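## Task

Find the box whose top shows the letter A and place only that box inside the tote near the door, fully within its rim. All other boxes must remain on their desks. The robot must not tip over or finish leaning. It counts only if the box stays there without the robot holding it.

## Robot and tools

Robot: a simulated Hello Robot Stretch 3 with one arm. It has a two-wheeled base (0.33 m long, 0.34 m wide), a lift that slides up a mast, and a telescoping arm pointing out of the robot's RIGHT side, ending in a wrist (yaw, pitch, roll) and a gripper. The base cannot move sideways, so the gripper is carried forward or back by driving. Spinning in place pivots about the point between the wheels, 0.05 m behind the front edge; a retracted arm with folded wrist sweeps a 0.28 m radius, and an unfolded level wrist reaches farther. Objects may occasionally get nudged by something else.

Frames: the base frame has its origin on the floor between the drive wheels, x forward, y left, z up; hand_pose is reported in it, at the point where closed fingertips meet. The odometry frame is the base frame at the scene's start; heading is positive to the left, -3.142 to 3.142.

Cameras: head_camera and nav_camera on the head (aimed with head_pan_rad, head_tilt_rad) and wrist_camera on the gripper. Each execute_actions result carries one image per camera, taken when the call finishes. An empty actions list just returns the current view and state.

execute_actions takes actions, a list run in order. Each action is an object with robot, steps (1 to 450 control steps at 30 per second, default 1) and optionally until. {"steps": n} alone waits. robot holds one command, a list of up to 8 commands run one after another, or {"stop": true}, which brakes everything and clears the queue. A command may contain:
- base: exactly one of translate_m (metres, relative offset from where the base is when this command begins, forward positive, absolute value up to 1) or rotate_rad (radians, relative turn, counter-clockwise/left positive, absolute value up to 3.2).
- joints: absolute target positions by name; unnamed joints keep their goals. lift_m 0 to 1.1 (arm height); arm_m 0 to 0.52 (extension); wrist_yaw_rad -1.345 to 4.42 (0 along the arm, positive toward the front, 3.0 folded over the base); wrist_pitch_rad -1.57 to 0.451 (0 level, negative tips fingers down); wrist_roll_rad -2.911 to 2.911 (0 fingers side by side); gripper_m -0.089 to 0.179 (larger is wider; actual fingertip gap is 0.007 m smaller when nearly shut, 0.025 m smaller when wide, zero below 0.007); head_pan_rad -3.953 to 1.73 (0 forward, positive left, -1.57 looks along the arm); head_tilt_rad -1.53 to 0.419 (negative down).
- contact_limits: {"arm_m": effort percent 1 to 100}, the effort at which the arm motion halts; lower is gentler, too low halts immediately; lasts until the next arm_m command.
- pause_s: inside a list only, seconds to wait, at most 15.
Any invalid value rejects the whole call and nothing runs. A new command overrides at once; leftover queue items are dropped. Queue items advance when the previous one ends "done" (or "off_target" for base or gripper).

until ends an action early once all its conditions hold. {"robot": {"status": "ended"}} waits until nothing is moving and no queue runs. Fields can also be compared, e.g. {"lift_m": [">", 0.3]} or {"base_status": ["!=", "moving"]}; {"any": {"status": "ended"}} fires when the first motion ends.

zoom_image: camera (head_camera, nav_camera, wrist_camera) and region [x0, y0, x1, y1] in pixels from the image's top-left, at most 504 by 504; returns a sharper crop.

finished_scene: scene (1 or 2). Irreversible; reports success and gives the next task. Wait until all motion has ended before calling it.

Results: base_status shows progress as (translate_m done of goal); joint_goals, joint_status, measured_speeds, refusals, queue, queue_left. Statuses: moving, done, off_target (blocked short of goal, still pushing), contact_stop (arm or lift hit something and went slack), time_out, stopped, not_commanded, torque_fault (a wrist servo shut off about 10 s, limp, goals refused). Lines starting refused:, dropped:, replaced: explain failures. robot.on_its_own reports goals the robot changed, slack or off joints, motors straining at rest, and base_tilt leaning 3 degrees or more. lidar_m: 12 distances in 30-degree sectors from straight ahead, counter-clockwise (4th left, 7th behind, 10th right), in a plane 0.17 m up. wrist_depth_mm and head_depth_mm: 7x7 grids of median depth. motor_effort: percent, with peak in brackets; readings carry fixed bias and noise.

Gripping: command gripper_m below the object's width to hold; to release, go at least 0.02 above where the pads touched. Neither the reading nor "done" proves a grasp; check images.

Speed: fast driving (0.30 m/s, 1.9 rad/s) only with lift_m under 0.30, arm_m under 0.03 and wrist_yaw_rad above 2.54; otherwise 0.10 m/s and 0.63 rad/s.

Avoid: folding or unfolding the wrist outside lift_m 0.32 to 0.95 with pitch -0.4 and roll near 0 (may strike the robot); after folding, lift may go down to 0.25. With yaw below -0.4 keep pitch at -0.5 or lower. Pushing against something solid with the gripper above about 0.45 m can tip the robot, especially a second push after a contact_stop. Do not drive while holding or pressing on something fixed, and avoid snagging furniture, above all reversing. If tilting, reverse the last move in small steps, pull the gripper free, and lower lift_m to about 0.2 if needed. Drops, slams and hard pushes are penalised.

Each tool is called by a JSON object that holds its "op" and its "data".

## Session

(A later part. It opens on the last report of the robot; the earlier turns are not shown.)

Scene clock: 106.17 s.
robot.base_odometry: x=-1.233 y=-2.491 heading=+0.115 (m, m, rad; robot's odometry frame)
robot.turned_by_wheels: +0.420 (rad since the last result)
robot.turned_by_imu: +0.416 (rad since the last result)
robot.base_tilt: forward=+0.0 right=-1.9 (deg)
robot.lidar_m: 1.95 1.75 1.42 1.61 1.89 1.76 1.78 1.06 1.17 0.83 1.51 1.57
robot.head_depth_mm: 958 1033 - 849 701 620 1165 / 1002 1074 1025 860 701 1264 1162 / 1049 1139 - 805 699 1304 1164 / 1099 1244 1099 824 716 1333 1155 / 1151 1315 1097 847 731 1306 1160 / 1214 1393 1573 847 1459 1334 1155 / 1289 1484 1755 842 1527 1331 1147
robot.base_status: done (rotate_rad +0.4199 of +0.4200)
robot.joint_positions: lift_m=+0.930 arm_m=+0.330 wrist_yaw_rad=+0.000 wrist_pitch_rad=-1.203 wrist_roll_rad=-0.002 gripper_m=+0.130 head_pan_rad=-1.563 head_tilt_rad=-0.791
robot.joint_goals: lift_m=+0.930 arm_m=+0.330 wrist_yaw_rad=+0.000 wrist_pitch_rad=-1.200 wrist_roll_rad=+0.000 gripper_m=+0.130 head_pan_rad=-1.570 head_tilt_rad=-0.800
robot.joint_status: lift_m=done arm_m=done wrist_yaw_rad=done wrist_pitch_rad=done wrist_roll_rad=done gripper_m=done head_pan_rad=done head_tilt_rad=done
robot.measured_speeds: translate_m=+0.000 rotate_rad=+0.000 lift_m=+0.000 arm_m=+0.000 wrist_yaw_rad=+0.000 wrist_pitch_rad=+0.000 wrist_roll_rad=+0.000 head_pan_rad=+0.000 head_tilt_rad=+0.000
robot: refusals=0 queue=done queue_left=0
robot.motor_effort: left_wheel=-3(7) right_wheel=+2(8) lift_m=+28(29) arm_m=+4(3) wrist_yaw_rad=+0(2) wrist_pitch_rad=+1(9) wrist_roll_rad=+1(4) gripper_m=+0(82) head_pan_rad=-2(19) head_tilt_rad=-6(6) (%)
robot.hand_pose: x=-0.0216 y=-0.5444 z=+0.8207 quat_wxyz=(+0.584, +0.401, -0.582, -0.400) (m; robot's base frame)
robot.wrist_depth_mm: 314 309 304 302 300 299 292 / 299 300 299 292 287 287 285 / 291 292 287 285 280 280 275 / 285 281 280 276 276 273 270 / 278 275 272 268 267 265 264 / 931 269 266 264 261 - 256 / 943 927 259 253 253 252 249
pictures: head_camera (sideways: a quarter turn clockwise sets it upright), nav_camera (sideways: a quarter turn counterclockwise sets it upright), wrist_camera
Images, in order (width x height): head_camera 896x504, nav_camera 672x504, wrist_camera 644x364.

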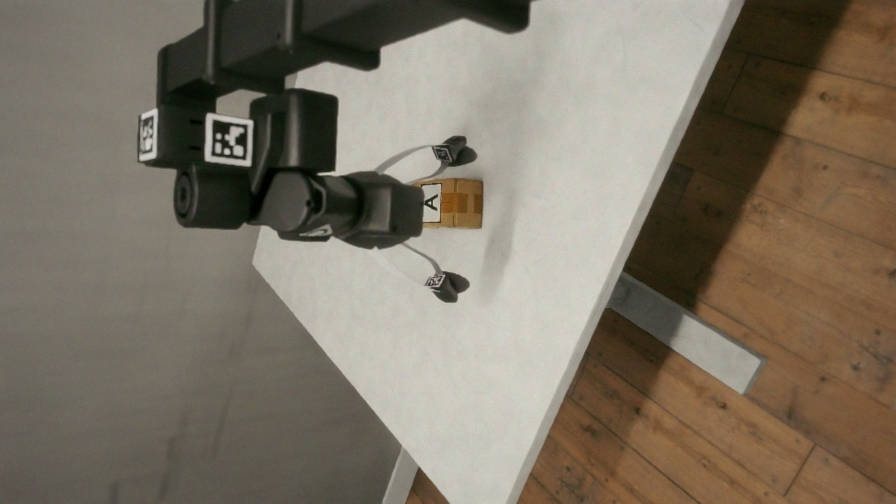

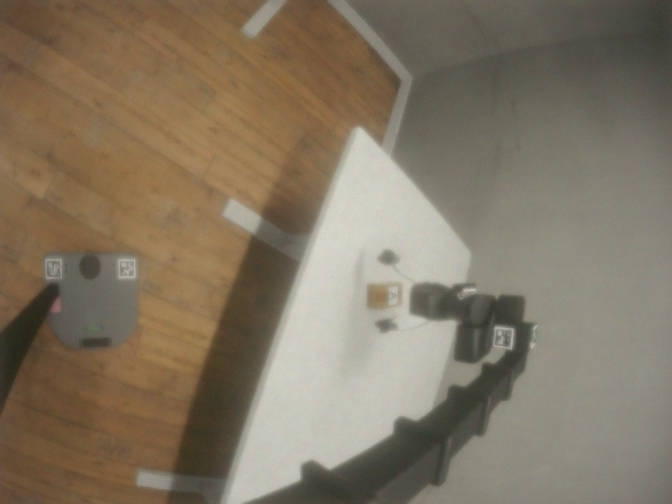

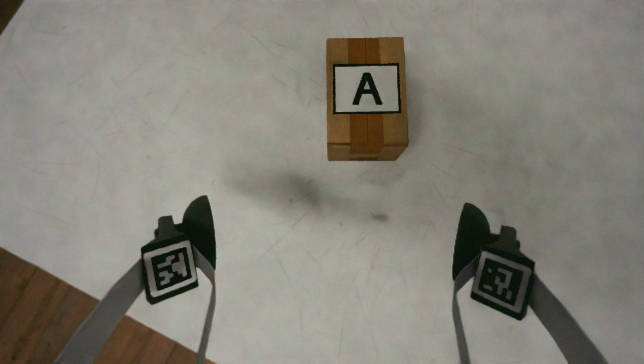

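{"op": "execute_actions", "data": {"actions": [{"robot": [{"base": {"translate_m": -0.022}, "joints": {"arm_m": 0.435}}, {"joints": {"lift_m": 0.87}}], "steps": 300, "until": {"robot": {"status": "ended"}}}]}}

Scene clock: 117.53 s.
robot.base_odometry: x=-1.255 y=-2.494 heading=+0.115 (m, m, rad; robot's odometry frame)
robot.turned_by_wheels: +0.000 (rad since the last result)
robot.turned_by_imu: +0.001 (rad since the last result)
robot.base_tilt: forward=+0.1 right=-1.9 (deg)
robot.lidar_m: 1.96 1.77 1.43 1.61 1.86 1.74 1.76 1.04 1.16 0.84 1.50 1.58
robot.head_depth_mm: 951 1056 1141 - - 618 1166 / 992 1084 1023 835 700 632 1162 / 1039 1132 - 829 696 1286 1161 / 1091 1228 1102 805 695 1338 1161 / 1143 1305 1096 846 731 1319 1153 / 1211 1382 1536 844 1454 1320 1150 / 1272 1476 1752 845 1500 1329 1151
robot.base_status: done (translate_m -0.0220 of -0.0220)
robot.joint_positions: lift_m=+0.870 arm_m=+0.435 wrist_yaw_rad=+0.000 wrist_pitch_rad=-1.203 wrist_roll_rad=-0.002 gripper_m=+0.130 head_pan_rad=-1.563 head_tilt_rad=-0.791
robot.joint_goals: lift_m=+0.870 arm_m=+0.435 wrist_yaw_rad=+0.000 wrist_pitch_rad=-1.200 wrist_roll_rad=+0.000 gripper_m=+0.130 head_pan_rad=-1.570 head_tilt_rad=-0.800
robot.joint_status: lift_m=done arm_m=done wrist_yaw_rad=done wrist_pitch_rad=done wrist_roll_rad=done gripper_m=done head_pan_rad=done head_tilt_rad=done
robot.measured_speeds: translate_m=+0.000 rotate_rad=+0.000 lift_m=+0.000 arm_m=+0.000 wrist_yaw_rad=+0.000 wrist_pitch_rad=+0.000 wrist_roll_rad=+0.000 head_pan_rad=+0.000 head_tilt_rad=+0.000
robot: refusals=0 queue=done queue_left=0
robot.motor_effort: left_wheel=-3(8) right_wheel=+2(6) lift_m=+18(28) arm_m=+3(3) wrist_yaw_rad=+0(0) wrist_pitch_rad=+1(1) wrist_roll_rad=+1(1) gripper_m=-1(0) head_pan_rad=-2(2) head_tilt_rad=-6(5) (%)
robot.hand_pose: x=-0.0216 y=-0.6493 z=+0.7612 quat_wxyz=(+0.584, +0.401, -0.582, -0.400) (m; robot's base frame)
robot.wrist_depth_mm: 244 241 240 235 232 231 228 / 236 233 232 230 228 225 222 / 229 229 225 223 220 217 218 / 221 221 218 165 213 213 209 / 217 215 212 161 206 208 204 / 210 209 206 156 201 - 200 / 206 202 202 198 199 196 194
pictures: head_camera (sideways: a quarter turn clockwise sets it upright), nav_camera (sideways: a quarter turn counterclockwise sets it upright), wrist_camera
Images, in order (width x height): head_camera 896x504, nav_camera 672x504, wrist_camera 644x364.

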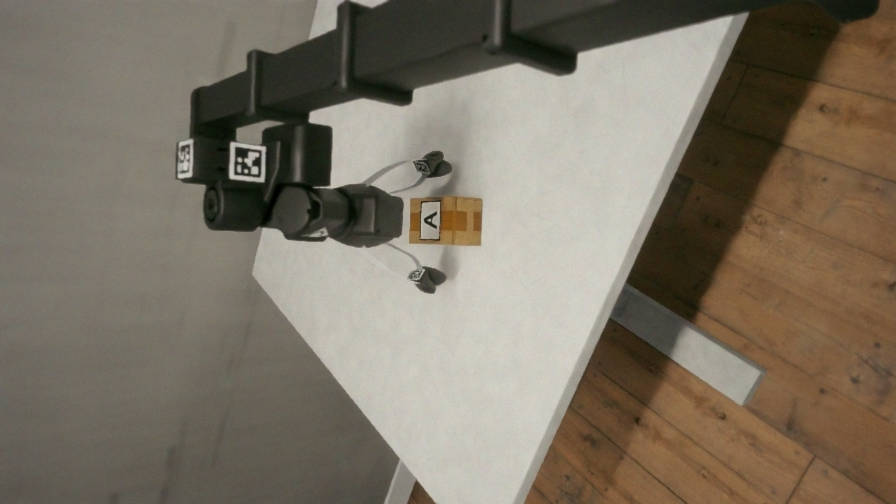

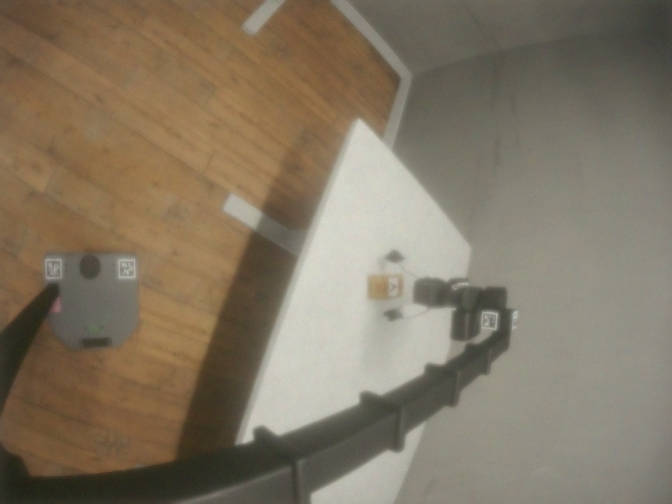

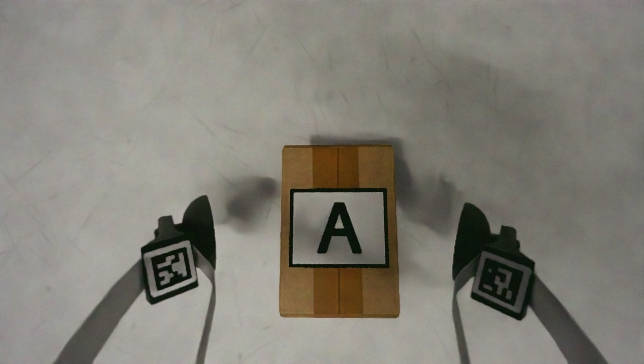

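{"op": "execute_actions", "data": {"actions": [{"robot": [{"joints": {"lift_m": 0.848}}, {"joints": {"gripper_m": 0.02}}], "steps": 300, "until": {"robot": {"status": "ended"}}}]}}

Scene clock: 122.40 s.
robot.base_odometry: x=-1.255 y=-2.494 heading=+0.115 (m, m, rad; robot's odometry frame)
robot.turned_by_wheels: +0.000 (rad since the last result)
robot.turned_by_imu: +0.001 (rad since the last result)
robot.base_tilt: forward=+0.1 right=-1.9 (deg)
robot.lidar_m: 1.97 1.78 1.43 1.60 1.87 1.74 1.77 1.04 1.16 0.84 1.50 1.59
robot.head_depth_mm: 948 1063 1122 - - 625 1163 / 995 1092 - 831 702 633 1166 / 1039 1145 - 830 699 1283 1160 / 1087 1231 1125 801 696 1340 1154 / 1139 1298 1096 850 732 1328 1156 / 1203 1384 1541 845 1457 1334 1148 / 1271 1466 1747 844 1494 1329 1152
robot.base_status: done (translate_m -0.0220 of -0.0220)
robot.joint_positions: lift_m=+0.848 arm_m=+0.435 wrist_yaw_rad=+0.000 wrist_pitch_rad=-1.205 wrist_roll_rad=-0.002 gripper_m=+0.021 head_pan_rad=-1.563 head_tilt_rad=-0.791
robot.joint_goals: lift_m=+0.848 arm_m=+0.435 wrist_yaw_rad=+0.000 wrist_pitch_rad=-1.200 wrist_roll_rad=+0.000 gripper_m=+0.020 head_pan_rad=-1.570 head_tilt_rad=-0.800
robot.joint_status: lift_m=done arm_m=done wrist_yaw_rad=done wrist_pitch_rad=done wrist_roll_rad=done gripper_m=done head_pan_rad=done head_tilt_rad=done
robot.measured_speeds: translate_m=+0.000 rotate_rad=+0.000 lift_m=+0.000 arm_m=+0.000 wrist_yaw_rad=+0.000 wrist_pitch_rad=+0.000 wrist_roll_rad=+0.000 head_pan_rad=+0.000 head_tilt_rad=+0.000
robot: refusals=0 queue=done queue_left=0
robot.motor_effort: left_wheel=-3(3) right_wheel=+2(3) lift_m=+18(18) arm_m=+3(4) wrist_yaw_rad=+1(0) wrist_pitch_rad=+2(2) wrist_roll_rad=+1(1) gripper_m=-26(94) head_pan_rad=-2(2) head_tilt_rad=-6(5) (%)
robot.hand_pose: x=-0.0216 y=-0.6489 z=+0.7391 quat_wxyz=(+0.583, +0.401, -0.582, -0.400) (m; robot's base frame)
robot.wrist_depth_mm: 217 216 215 211 209 207 205 / 211 209 207 206 203 200 198 / 204 203 199 198 196 195 194 / 200 197 195 140 191 191 189 / 194 192 191 137 137 185 184 / 188 187 184 133 132 180 179 / 183 182 180 178 177 176 175
pictures: head_camera (sideways: a quarter turn clockwise sets it upright), nav_camera (sideways: a quarter turn counterclockwise sets it upright), wrist_camera
Images, in order (width x height): head_camera 896x504, nav_camera 672x504, wrist_camera 644x364.

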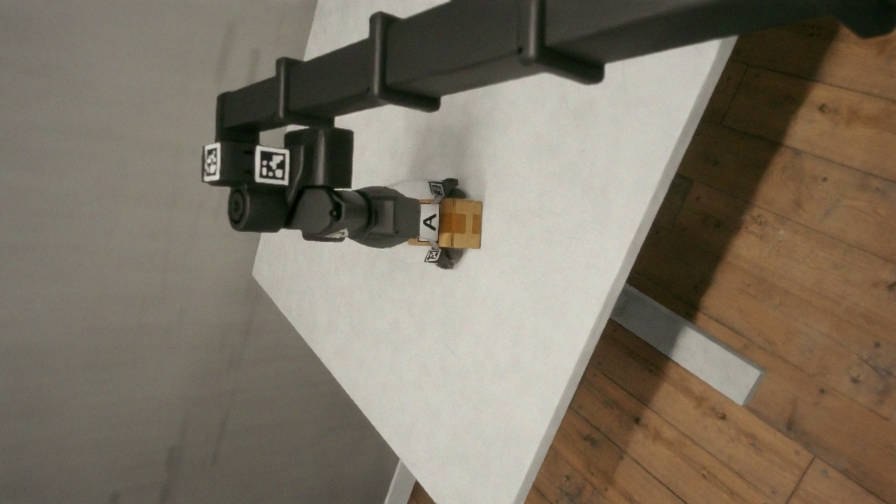

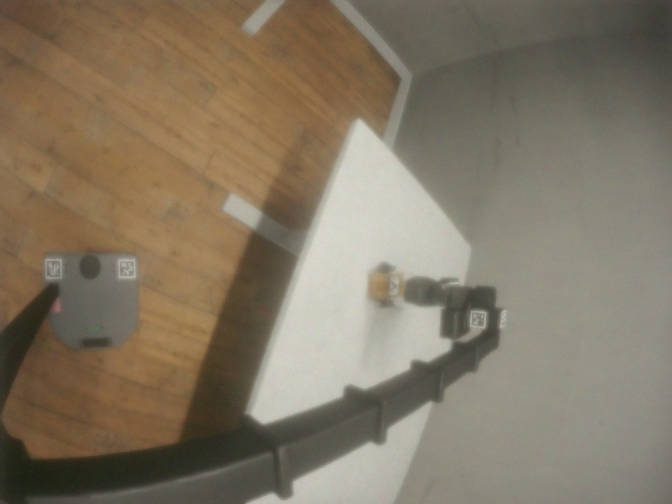

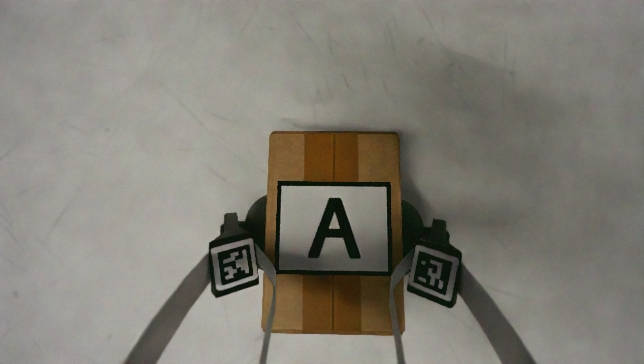

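{"op": "execute_actions", "data": {"actions": [{"robot": [{"joints": {"gripper_m": 0.005}}, {"joints": {"lift_m": 0.89}}], "steps": 300, "until": {"robot": {"status": "ended"}}}]}}

Scene clock: 145.27 s.
robot.base_odometry: x=-1.255 y=-2.494 heading=+0.115 (m, m, rad; robot's odometry frame)
robot.turned_by_wheels: +0.000 (rad since the last result)
robot.turned_by_imu: +0.001 (rad since the last result)
robot.base_tilt: forward=+0.1 right=-2.0 (deg)
robot.lidar_m: 1.97 1.77 1.43 1.60 1.87 1.74 1.76 1.04 1.16 0.84 1.50 1.59
robot.head_depth_mm: 951 1058 - - 682 606 1170 / 995 1072 1067 859 700 633 1160 / 1037 1124 1040 829 695 1281 1160 / 1085 1228 1101 800 696 1333 1158 / 1145 1296 1092 851 733 1325 1159 / 1206 1381 1544 846 1450 1330 1148 / 1283 1464 1750 841 1500 1328 1149
robot.base_status: done (translate_m -0.0220 of -0.0220)
robot.joint_positions: lift_m=+0.890 arm_m=+0.435 wrist_yaw_rad=+0.000 wrist_pitch_rad=-1.206 wrist_roll_rad=-0.002 gripper_m=+0.010 head_pan_rad=-1.563 head_tilt_rad=-0.791
robot.joint_goals: lift_m=+0.890 arm_m=+0.435 wrist_yaw_rad=+0.000 wrist_pitch_rad=-1.200 wrist_roll_rad=+0.000 gripper_m=+0.008 head_pan_rad=-1.570 head_tilt_rad=-0.800
robot.joint_status: lift_m=done arm_m=done wrist_yaw_rad=done wrist_pitch_rad=done wrist_roll_rad=done gripper_m=done head_pan_rad=done head_tilt_rad=done
robot.measured_speeds: translate_m=+0.000 rotate_rad=+0.000 lift_m=+0.000 arm_m=+0.000 wrist_yaw_rad=+0.000 wrist_pitch_rad=+0.000 wrist_roll_rad=+0.000 head_pan_rad=+0.000 head_tilt_rad=+0.000
robot: refusals=0 queue=done queue_left=0
robot.motor_effort: left_wheel=-2(3) right_wheel=+3(3) lift_m=+28(31) arm_m=+4(3) wrist_yaw_rad=+0(0) wrist_pitch_rad=+2(2) wrist_roll_rad=+1(2) gripper_m=-26(90) head_pan_rad=-2(2) head_tilt_rad=-6(5) (%)
robot.hand_pose: x=-0.0216 y=-0.6486 z=+0.7804 quat_wxyz=(+0.583, +0.402, -0.581, -0.401) (m; robot's base frame)
robot.wrist_depth_mm: 263 260 258 256 254 249 248 / 258 252 250 249 248 244 242 / 248 246 245 239 240 237 236 / 242 238 239 140 233 229 231 / 236 233 233 137 137 225 224 / 229 229 223 133 132 220 216 / 223 222 219 215 214 213 212
pictures: head_camera (sideways: a quarter turn clockwise sets it upright), nav_camera (sideways: a quarter turn counterclockwise sets it upright), wrist_camera
Images, in order (width x height): head_camera 896x504, nav_camera 672x504, wrist_camera 644x364.

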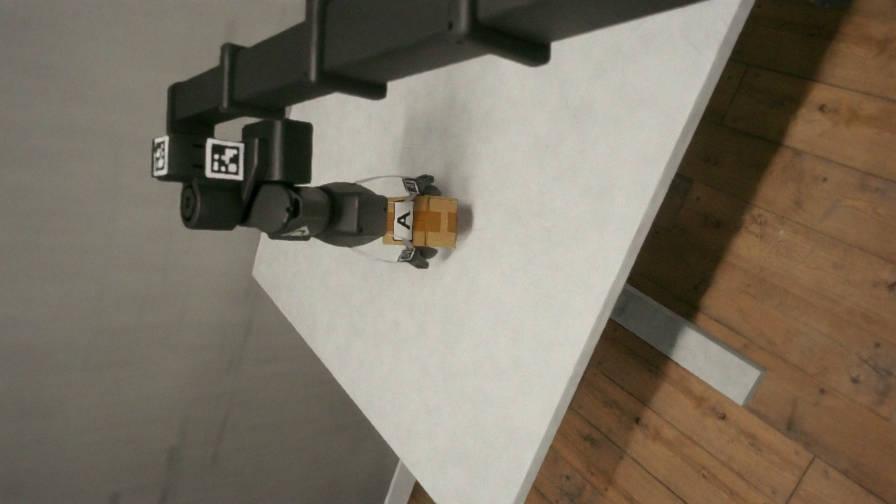

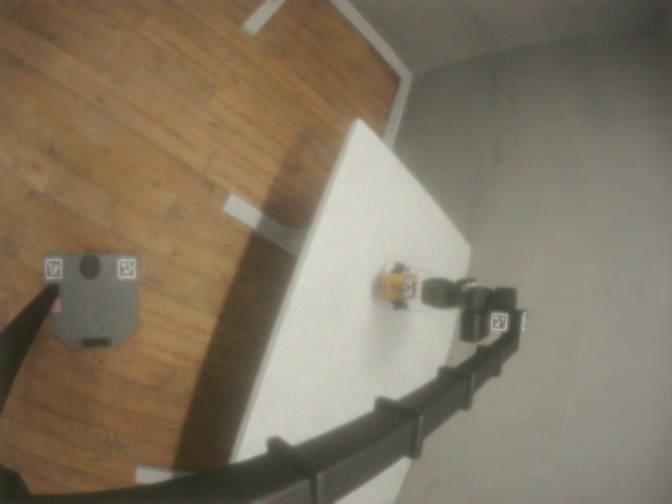

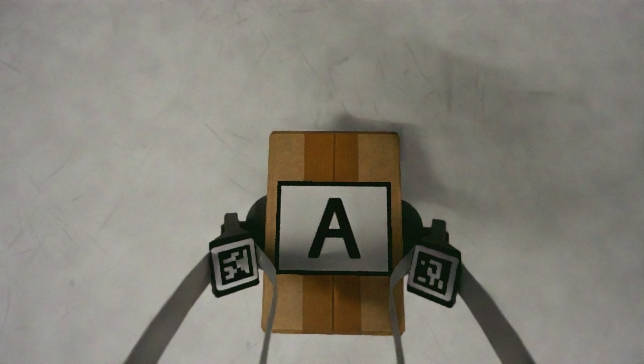

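{"op": "execute_actions", "data": {"actions": [{"robot": {"base": {"rotate_rad": 1.9}, "joints": {"arm_m": 0.0, "wrist_pitch_rad": -0.4, "wrist_yaw_rad": 2.7, "head_pan_rad": 0.0, "head_tilt_rad": -0.7}}, "steps": 300, "until": {"robot": {"heading": [">", 1.5], "arm_m": ["<", 0.1]}}}, {"robot": {"joints": {"lift_m": 0.29}}, "steps": 300, "until": {"robot": {"base_status": ["!=", "moving"]}}}, {"robot": {"base": {"translate_m": 0.7}}, "steps": 300, "until": {"robot": {"lift_m": ["<", 0.297], "arm_m": ["<", 0.02], "wrist_yaw_rad": [">", 2.6]}}}, {"robot": {"base": {"translate_m": 1.0}}, "steps": 300, "until": {"robot": {"status": "ended"}}}]}}

Scene clock: 164.13 s.
robot.base_odometry: x=-1.868 y=-1.204 heading=+2.015 (m, m, rad; robot's odometry frame)
robot.turned_by_wheels: +1.900 (rad since the last result)
robot.turned_by_imu: +1.878 (rad since the last result)
robot.base_tilt: forward=+0.1 right=-2.0 (deg)
robot.lidar_m: 0.91 0.77 0.76 0.87 1.43 1.77 2.27 2.79 1.15 0.43 0.42 1.62
robot.head_depth_mm: 1287 1528 1891 2120 1727 1417 1207 / 1144 1343 1562 1905 1721 1416 1206 / 1021 1162 1347 1608 1698 1415 1198 / 911 1027 1168 1355 1571 1405 1200 / 830 917 1029 1176 1369 1401 1193 / 758 833 923 1041 1185 1332 1196 / 700 763 838 929 1048 1195 1185
robot.base_status: done (translate_m +1.0000 of +1.0000)
robot.joint_positions: lift_m=+0.290 arm_m=+0.001 wrist_yaw_rad=+2.699 wrist_pitch_rad=-0.424 wrist_roll_rad=-0.001 gripper_m=+0.025 head_pan_rad=-0.007 head_tilt_rad=-0.704
robot.joint_goals: lift_m=+0.290 arm_m=+0.000 wrist_yaw_rad=+2.700 wrist_pitch_rad=-0.400 wrist_roll_rad=+0.000 gripper_m=+0.024 head_pan_rad=+0.000 head_tilt_rad=-0.700
robot.joint_status: lift_m=done arm_m=done wrist_yaw_rad=done wrist_pitch_rad=done wrist_roll_rad=done gripper_m=done head_pan_rad=done head_tilt_rad=done
robot.measured_speeds: translate_m=+0.000 rotate_rad=+0.000 lift_m=+0.000 arm_m=+0.000 wrist_yaw_rad=+0.000 wrist_pitch_rad=+0.000 wrist_roll_rad=+0.000 head_pan_rad=+0.000 head_tilt_rad=+0.000
robot: refusals=0 queue=done queue_left=0
robot.on_its_own: gripper_m is held at +0.024, not at your +0.005, by its stall guard, which is not easing now
robot.motor_effort: left_wheel=-3(10) right_wheel=+2(10) lift_m=+20(29) arm_m=-3(2) wrist_yaw_rad=+2(5) wrist_pitch_rad=+11(13) wrist_roll_rad=+1(1) gripper_m=-20(26) head_pan_rad=+2(33) head_tilt_rad=+3(14) (%)
robot.hand_pose: x=+0.0746 y=+0.0558 z=+0.3015 quat_wxyz=(+0.297, +0.706, -0.006, +0.642) (m; robot's base frame)
robot.wrist_depth_mm: - 917 838 734 693 632 593 / - - 905 827 730 687 642 / 939 953 934 849 795 737 673 / - 739 728 141 709 740 697 / - 594 599 137 138 589 598 / - 518 - 133 133 497 502 / 442 - - 412 421 434 428
pictures: head_camera (sideways: a quarter turn clockwise sets it upright), nav_camera (sideways: a quarter turn counterclockwise sets it upright), wrist_camera
Images, in order (width x height): head_camera 896x504, nav_camera 672x504, wrist_camera 644x364.

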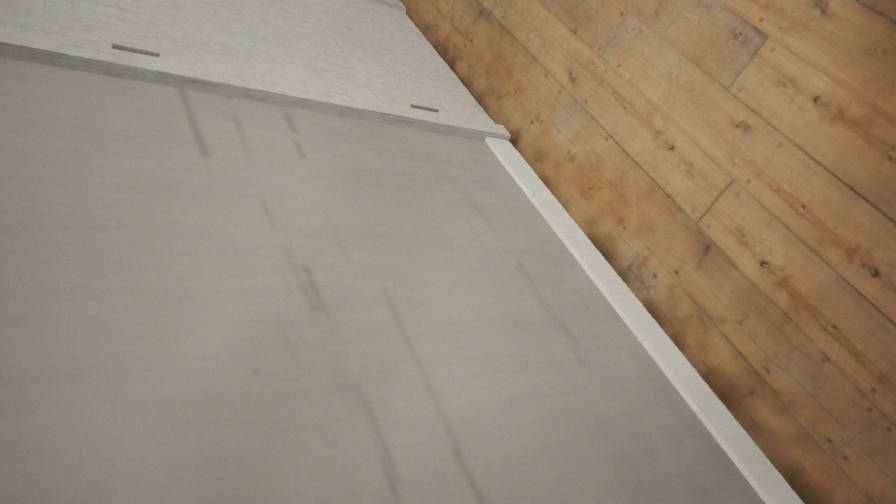

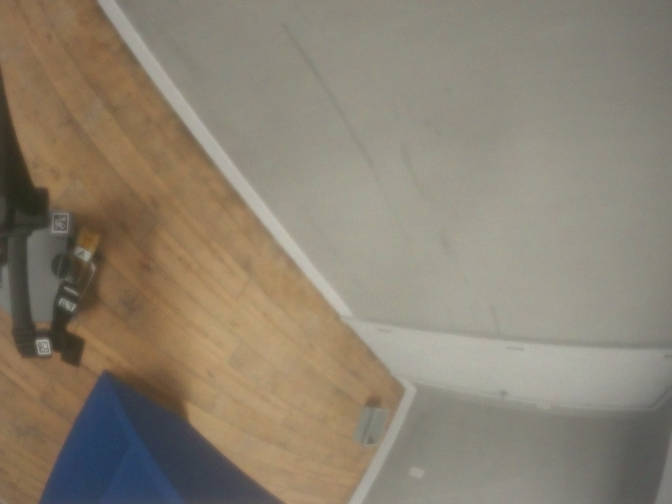

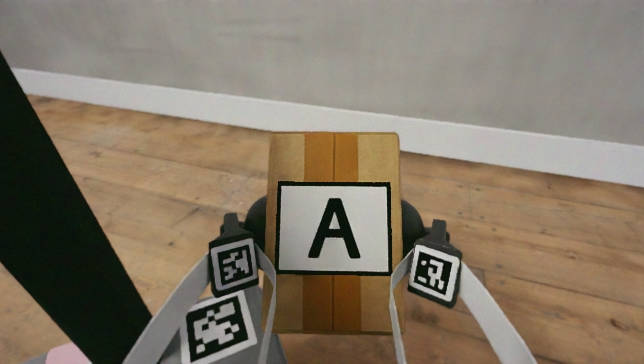

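{"op": "execute_actions", "data": {"actions": [{"robot": [{"base": {"translate_m": 0.25}}, {"base": {"rotate_rad": -0.742}}], "steps": 300, "until": {"robot": {"status": "ended"}}}, {"robot": {"base": {"translate_m": 1.0}}, "steps": 300, "until": {"robot": {"translate_m": [">", 0.46]}}}, {"robot": [{"base": {"translate_m": 1.0}, "joints": {"head_pan_rad": -1.57, "head_tilt_rad": -1.1}}, {"base": {"rotate_rad": 1.79}}], "steps": 450, "until": {"robot": {"status": "ended"}}}]}}

Scene clock: 182.17 s.
robot.base_odometry: x=-1.545 y=+0.424 heading=+3.063 (m, m, rad; robot's odometry frame)
robot.turned_by_wheels: +1.048 (rad since the last result)
robot.turned_by_imu: +1.029 (rad since the last result)
robot.base_tilt: forward=+0.1 right=-2.0 (deg)
robot.lidar_m: 0.57 0.63 1.09 0.92 0.94 1.57 2.01 1.08 0.91 0.91 0.68 0.57
robot.head_depth_mm: 801 946 1158 1426 1340 1209 1093 / 823 977 1203 1457 1342 1204 - / 846 1009 1252 1472 1310 1245 - / 867 1039 1299 1500 1305 1246 - / 893 1078 1367 1501 1314 1200 1097 / 921 1119 1392 1467 1334 1198 1089 / 937 1061 1170 1235 1288 1200 1094
robot.base_status: done (rotate_rad +1.7899 of +1.7900)
robot.joint_positions: lift_m=+0.290 arm_m=+0.001 wrist_yaw_rad=+2.699 wrist_pitch_rad=-0.424 wrist_roll_rad=-0.001 gripper_m=+0.025 head_pan_rad=-1.564 head_tilt_rad=-1.087
robot.joint_goals: lift_m=+0.290 arm_m=+0.000 wrist_yaw_rad=+2.700 wrist_pitch_rad=-0.400 wrist_roll_rad=+0.000 gripper_m=+0.024 head_pan_rad=-1.570 head_tilt_rad=-1.100
robot.joint_status: lift_m=done arm_m=done wrist_yaw_rad=done wrist_pitch_rad=done wrist_roll_rad=done gripper_m=done head_pan_rad=done head_tilt_rad=done
robot.measured_speeds: translate_m=+0.000 rotate_rad=+0.000 lift_m=+0.000 arm_m=+0.000 wrist_yaw_rad=+0.000 wrist_pitch_rad=+0.000 wrist_roll_rad=+0.000 head_pan_rad=+0.000 head_tilt_rad=+0.000
robot: refusals=0 queue=done queue_left=0
robot.on_its_own: gripper_m is held at +0.024, not at your +0.005, by its stall guard, which is not easing now
robot.motor_effort: left_wheel=-2(11) right_wheel=+2(12) lift_m=+19(19) arm_m=-3(3) wrist_yaw_rad=+2(2) wrist_pitch_rad=+12(11) wrist_roll_rad=+1(1) gripper_m=-19(19) head_pan_rad=-2(33) head_tilt_rad=-7(36) (%)
robot.hand_pose: x=+0.0746 y=+0.0558 z=+0.3015 quat_wxyz=(+0.297, +0.706, -0.006, +0.642) (m; robot's base frame)
robot.wrist_depth_mm: 708 - - - - 691 518 / 752 - - - - 721 526 / 827 903 975 921 936 717 506 / - 748 747 141 695 701 512 / - 587 606 137 137 593 537 / - 523 - 133 133 498 499 / 437 - - 409 426 433 428
pictures: head_camera (sideways: a quarter turn clockwise sets it upright), nav_camera (sideways: a quarter turn counterclockwise sets it upright), wrist_camera
Images, in order (width x height): head_camera 896x504, nav_camera 672x504, wrist_camera 644x364.

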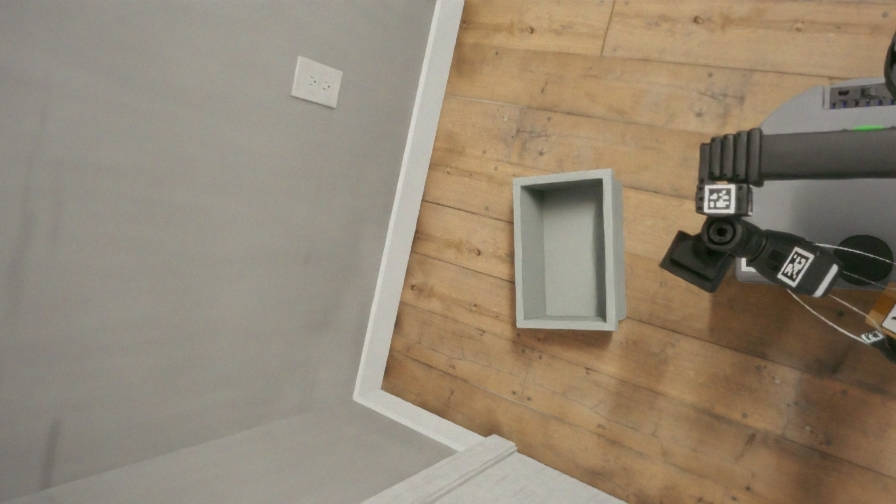

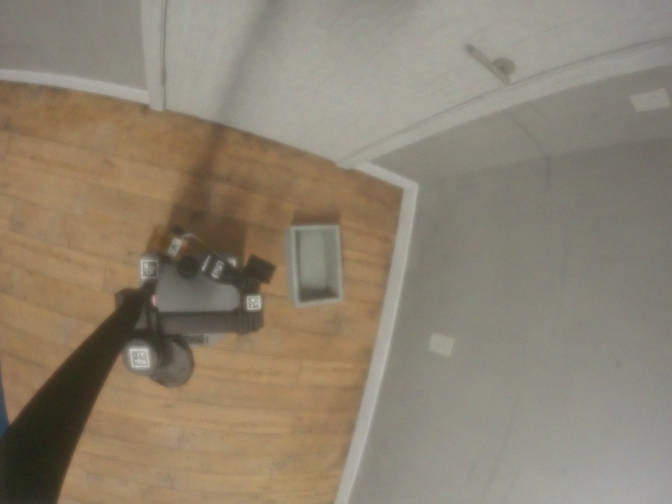

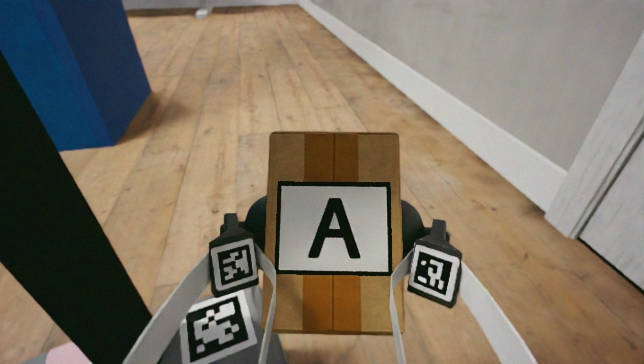

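{"op": "execute_actions", "data": {"actions": [{"robot": {"base": {"translate_m": 0.035}, "joints": {"lift_m": 0.33, "arm_m": 0.275}}, "steps": 100, "until": {"robot": {"lift_m": [">", 0.315]}}}, {"robot": {"joints": {"wrist_yaw_rad": 0.0}}, "steps": 200, "until": {"robot": {"wrist_yaw_rad": ["<", 1.3]}}}, {"robot": {"joints": {"wrist_pitch_rad": -1.2}}, "steps": 300, "until": {"robot": {"status": "ended"}}}]}}

Scene clock: 189.00 s.
robot.base_odometry: x=-1.580 y=+0.426 heading=+3.063 (m, m, rad; robot's odometry frame)
robot.turned_by_wheels: +0.000 (rad since the last result)
robot.turned_by_imu: +0.001 (rad since the last result)
robot.base_tilt: forward=+0.1 right=-1.9 (deg)
robot.lidar_m: 0.54 0.59 1.03 0.93 0.93 1.53 2.02 1.09 0.92 0.91 0.64 0.54
robot.head_depth_mm: 807 953 1165 1431 1338 1210 1099 / 829 984 1209 1456 1336 1203 - / 849 1016 1259 1488 1314 1220 - / 874 1052 1313 1499 1305 1215 - / 903 1090 1366 1494 1313 1201 1090 / 927 1129 1364 1443 1328 1195 1093 / 909 1011 1097 1156 1271 1193 1092
robot.base_status: done (translate_m +0.0350 of +0.0350)
robot.joint_positions: lift_m=+0.330 arm_m=+0.275 wrist_yaw_rad=+0.002 wrist_pitch_rad=-1.205 wrist_roll_rad=-0.001 gripper_m=+0.025 head_pan_rad=-1.564 head_tilt_rad=-1.087
robot.joint_goals: lift_m=+0.330 arm_m=+0.275 wrist_yaw_rad=+0.000 wrist_pitch_rad=-1.200 wrist_roll_rad=+0.000 gripper_m=+0.024 head_pan_rad=-1.570 head_tilt_rad=-1.100
robot.joint_status: lift_m=done arm_m=done wrist_yaw_rad=done wrist_pitch_rad=done wrist_roll_rad=done gripper_m=done head_pan_rad=done head_tilt_rad=done
robot.measured_speeds: translate_m=+0.000 rotate_rad=+0.000 lift_m=+0.000 arm_m=+0.000 wrist_yaw_rad=+0.000 wrist_pitch_rad=+0.000 wrist_roll_rad=+0.000 head_pan_rad=+0.000 head_tilt_rad=+0.000
robot: refusals=0 queue=done queue_left=0
robot.on_its_own: gripper_m is held at +0.024, not at your +0.005, by its stall guard, which is not easing now
robot.motor_effort: left_wheel=-3(10) right_wheel=+4(11) lift_m=+28(29) arm_m=+3(0) wrist_yaw_rad=-1(3) wrist_pitch_rad=+2(12) wrist_roll_rad=+1(1) gripper_m=-19(20) head_pan_rad=-2(2) head_tilt_rad=-8(7) (%)
robot.hand_pose: x=-0.0215 y=-0.4889 z=+0.2205 quat_wxyz=(+0.584, +0.402, -0.582, -0.400) (m; robot's base frame)
robot.wrist_depth_mm: 442 445 439 433 429 426 426 / 431 430 422 421 419 416 411 / 423 417 411 408 403 402 396 / 409 412 325 141 351 319 385 / 398 390 295 137 137 323 381 / 390 386 361 133 133 290 369 / 378 374 289 255 261 276 359
pictures: head_camera (sideways: a quarter turn clockwise sets it upright), nav_camera (sideways: a quarter turn counterclockwise sets it upright), wrist_camera
Images, in order (width x height): head_camera 896x504, nav_camera 672x504, wrist_camera 644x364.

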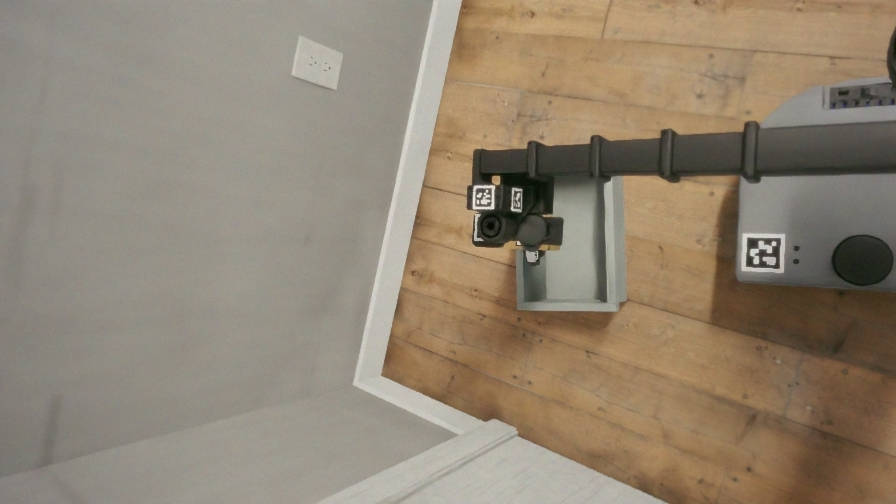

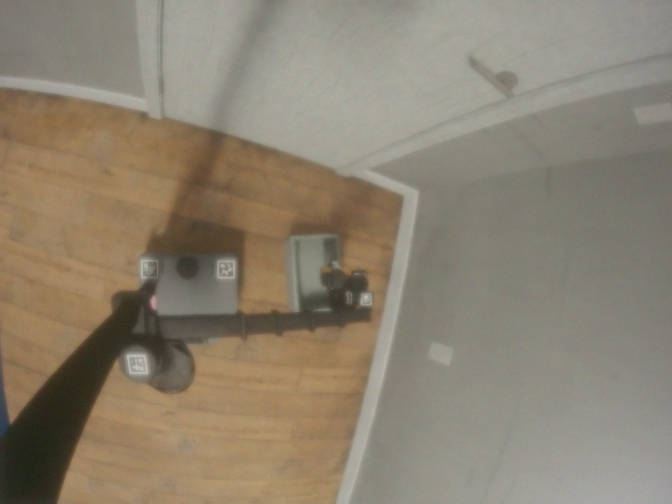

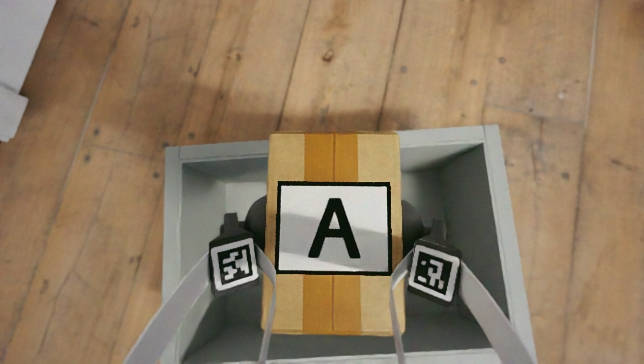

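{"op": "execute_actions", "data": {"actions": [{"robot": {"joints": {"lift_m": 0.152}}, "steps": 300, "until": {"robot": {"status": "ended"}}}]}}

Scene clock: 194.33 s.
robot.base_odometry: x=-1.580 y=+0.426 heading=+3.063 (m, m, rad; robot's odometry frame)
robot.turned_by_wheels: +0.000 (rad since the last result)
robot.turned_by_imu: +0.001 (rad since the last result)
robot.base_tilt: forward=+0.1 right=-1.9 (deg)
robot.lidar_m: 0.54 0.59 1.02 0.93 0.93 1.53 2.02 1.09 0.92 0.91 0.64 0.54
robot.head_depth_mm: 809 952 1167 1436 1336 1207 1098 / 830 985 1209 1461 1339 1207 - / 851 1014 1259 1475 1269 1224 - / 875 1051 1311 1490 1280 1222 - / 905 1085 1372 1499 1314 1201 1092 / 926 1127 1355 1444 1335 1206 1091 / 909 1013 1099 1156 1270 1199 1093
robot.base_status: done (translate_m +0.0350 of +0.0350)
robot.joint_positions: lift_m=+0.152 arm_m=+0.275 wrist_yaw_rad=+0.002 wrist_pitch_rad=-1.206 wrist_roll_rad=-0.001 gripper_m=+0.025 head_pan_rad=-1.564 head_tilt_rad=-1.087
robot.joint_goals: lift_m=+0.152 arm_m=+0.275 wrist_yaw_rad=+0.000 wrist_pitch_rad=-1.200 wrist_roll_rad=+0.000 gripper_m=+0.024 head_pan_rad=-1.570 head_tilt_rad=-1.100
robot.joint_status: lift_m=done arm_m=done wrist_yaw_rad=done wrist_pitch_rad=done wrist_roll_rad=done gripper_m=done head_pan_rad=done head_tilt_rad=done
robot.measured_speeds: translate_m=+0.000 rotate_rad=+0.000 lift_m=+0.000 arm_m=+0.000 wrist_yaw_rad=+0.000 wrist_pitch_rad=+0.000 wrist_roll_rad=+0.000 head_pan_rad=+0.000 head_tilt_rad=+0.000
robot: refusals=0 queue=done queue_left=0
robot.on_its_own: gripper_m is held at +0.024, not at your +0.005, by its stall guard, which is not easing now
robot.motor_effort: left_wheel=-3(3) right_wheel=+2(3) lift_m=+19(28) arm_m=+3(3) wrist_yaw_rad=-1(2) wrist_pitch_rad=+3(3) wrist_roll_rad=+1(1) gripper_m=-19(20) head_pan_rad=-2(2) head_tilt_rad=-7(8) (%)
robot.hand_pose: x=-0.0215 y=-0.4885 z=+0.0430 quat_wxyz=(+0.583, +0.402, -0.581, -0.401) (m; robot's base frame)
robot.wrist_depth_mm: 110 109 109 111 115 118 121 / 134 139 143 148 155 159 152 / 161 191 205 185 216 216 161 / 157 216 218 141 212 211 164 / 155 212 211 137 138 206 165 / 153 205 203 133 133 201 167 / 151 192 201 196 197 196 169
pictures: head_camera (sideways: a quarter turn clockwise sets it upright), nav_camera (sideways: a quarter turn counterclockwise sets it upright), wrist_camera
Images, in order (width x height): head_camera 896x504, nav_camera 672x504, wrist_camera 644x364.

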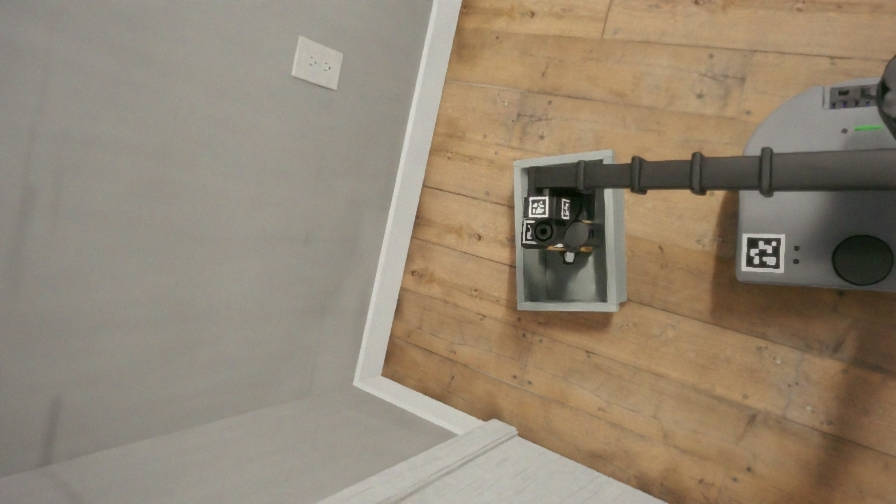

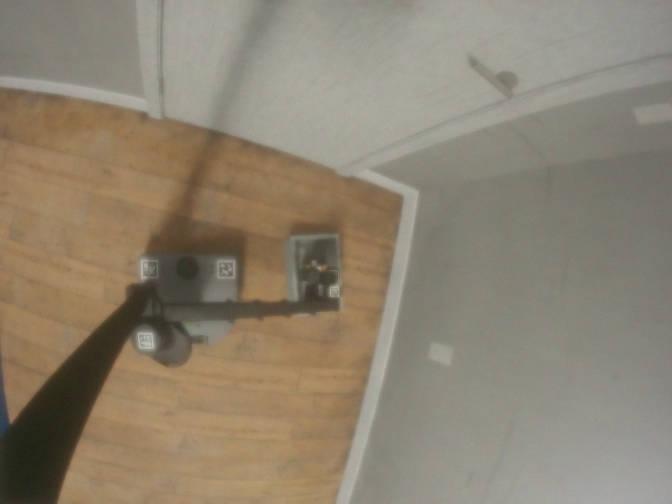

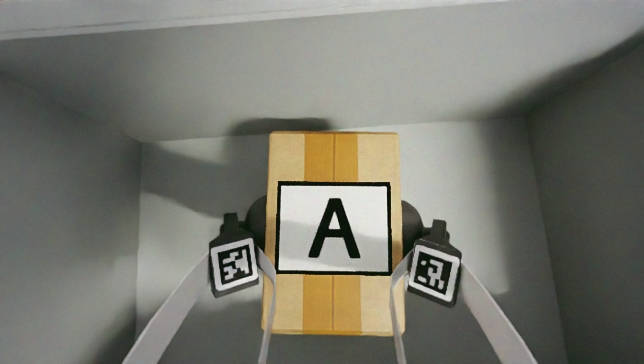

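{"op": "execute_actions", "data": {"actions": [{"robot": [{"joints": {"lift_m": 0.133}}, {"joints": {"gripper_m": 0.1}}, {"joints": {"lift_m": 0.28}}], "steps": 300, "until": {"robot": {"status": "ended"}}}]}}

Scene clock: 199.47 s.
robot.base_odometry: x=-1.580 y=+0.426 heading=+3.063 (m, m, rad; robot's odometry frame)
robot.turned_by_wheels: +0.000 (rad since the last result)
robot.turned_by_imu: +0.001 (rad since the last result)
robot.base_tilt: forward=+0.1 right=-2.0 (deg)
robot.lidar_m: 0.54 0.59 1.03 0.93 0.93 1.53 2.03 1.09 0.92 0.91 0.64 0.54
robot.head_depth_mm: 809 953 1167 1428 1339 1204 1096 / 831 981 1213 1448 1335 1209 - / 853 1014 1259 1474 1316 1221 - / 878 1050 1319 1497 1283 1218 - / 901 1088 1367 1501 1314 1202 1094 / 928 1129 1351 1447 1333 1199 1094 / 911 1014 1098 1155 1266 1199 1095
robot.base_status: done (translate_m +0.0350 of +0.0350)
robot.joint_positions: lift_m=+0.280 arm_m=+0.275 wrist_yaw_rad=+0.002 wrist_pitch_rad=-1.206 wrist_roll_rad=-0.001 gripper_m=+0.100 head_pan_rad=-1.564 head_tilt_rad=-1.087
robot.joint_goals: lift_m=+0.280 arm_m=+0.275 wrist_yaw_rad=+0.000 wrist_pitch_rad=-1.200 wrist_roll_rad=+0.000 gripper_m=+0.100 head_pan_rad=-1.570 head_tilt_rad=-1.100
robot.joint_status: lift_m=done arm_m=done wrist_yaw_rad=done wrist_pitch_rad=done wrist_roll_rad=done gripper_m=done head_pan_rad=done head_tilt_rad=done
robot.measured_speeds: translate_m=+0.000 rotate_rad=+0.000 lift_m=+0.000 arm_m=+0.000 wrist_yaw_rad=+0.000 wrist_pitch_rad=+0.000 wrist_roll_rad=+0.000 head_pan_rad=+0.000 head_tilt_rad=+0.000
robot: refusals=0 queue=done queue_left=0
robot.motor_effort: left_wheel=-3(3) right_wheel=+3(2) lift_m=+28(30) arm_m=+3(3) wrist_yaw_rad=-2(1) wrist_pitch_rad=+2(3) wrist_roll_rad=+1(1) gripper_m=+0(80) head_pan_rad=-2(2) head_tilt_rad=-7(7) (%)
robot.hand_pose: x=-0.0215 y=-0.4886 z=+0.1705 quat_wxyz=(+0.583, +0.402, -0.581, -0.401) (m; robot's base frame)
robot.wrist_depth_mm: 390 383 383 378 376 377 369 / 379 377 375 366 366 358 354 / 368 364 255 244 241 230 343 / 362 273 333 341 340 247 337 / 350 267 335 284 329 235 332 / 337 262 326 327 321 222 322 / 329 238 306 301 281 253 315
pictures: head_camera (sideways: a quarter turn clockwise sets it upright), nav_camera (sideways: a quarter turn counterclockwise sets it upright), wrist_camera
Images, in order (width x height): head_camera 896x504, nav_camera 672x504, wrist_camera 644x364.

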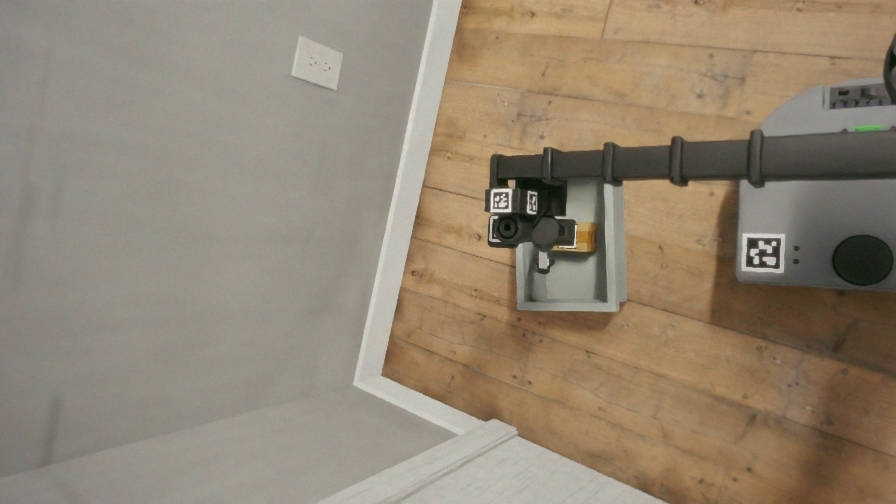

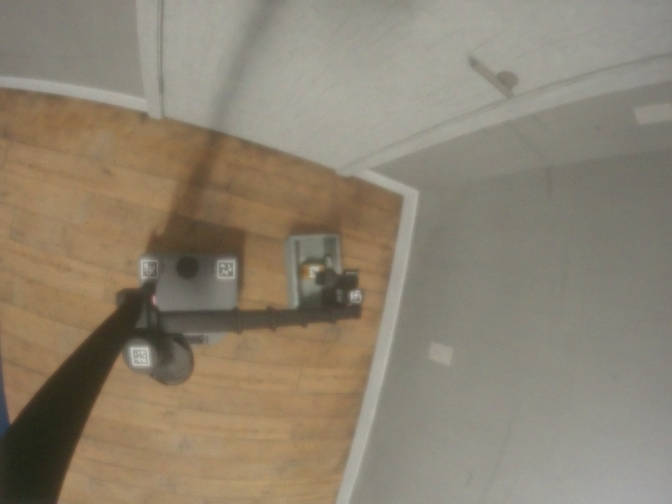

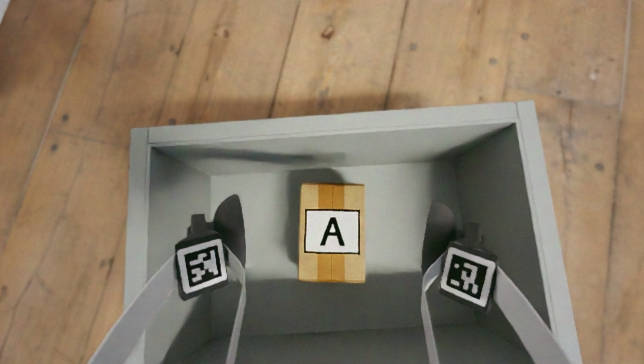

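Box A is sitting in the centre of the tote and the gripper is clear above the rim.

{"op": "finished_scene", "data": {"scene": 1}}

The scene is finished: the task was done.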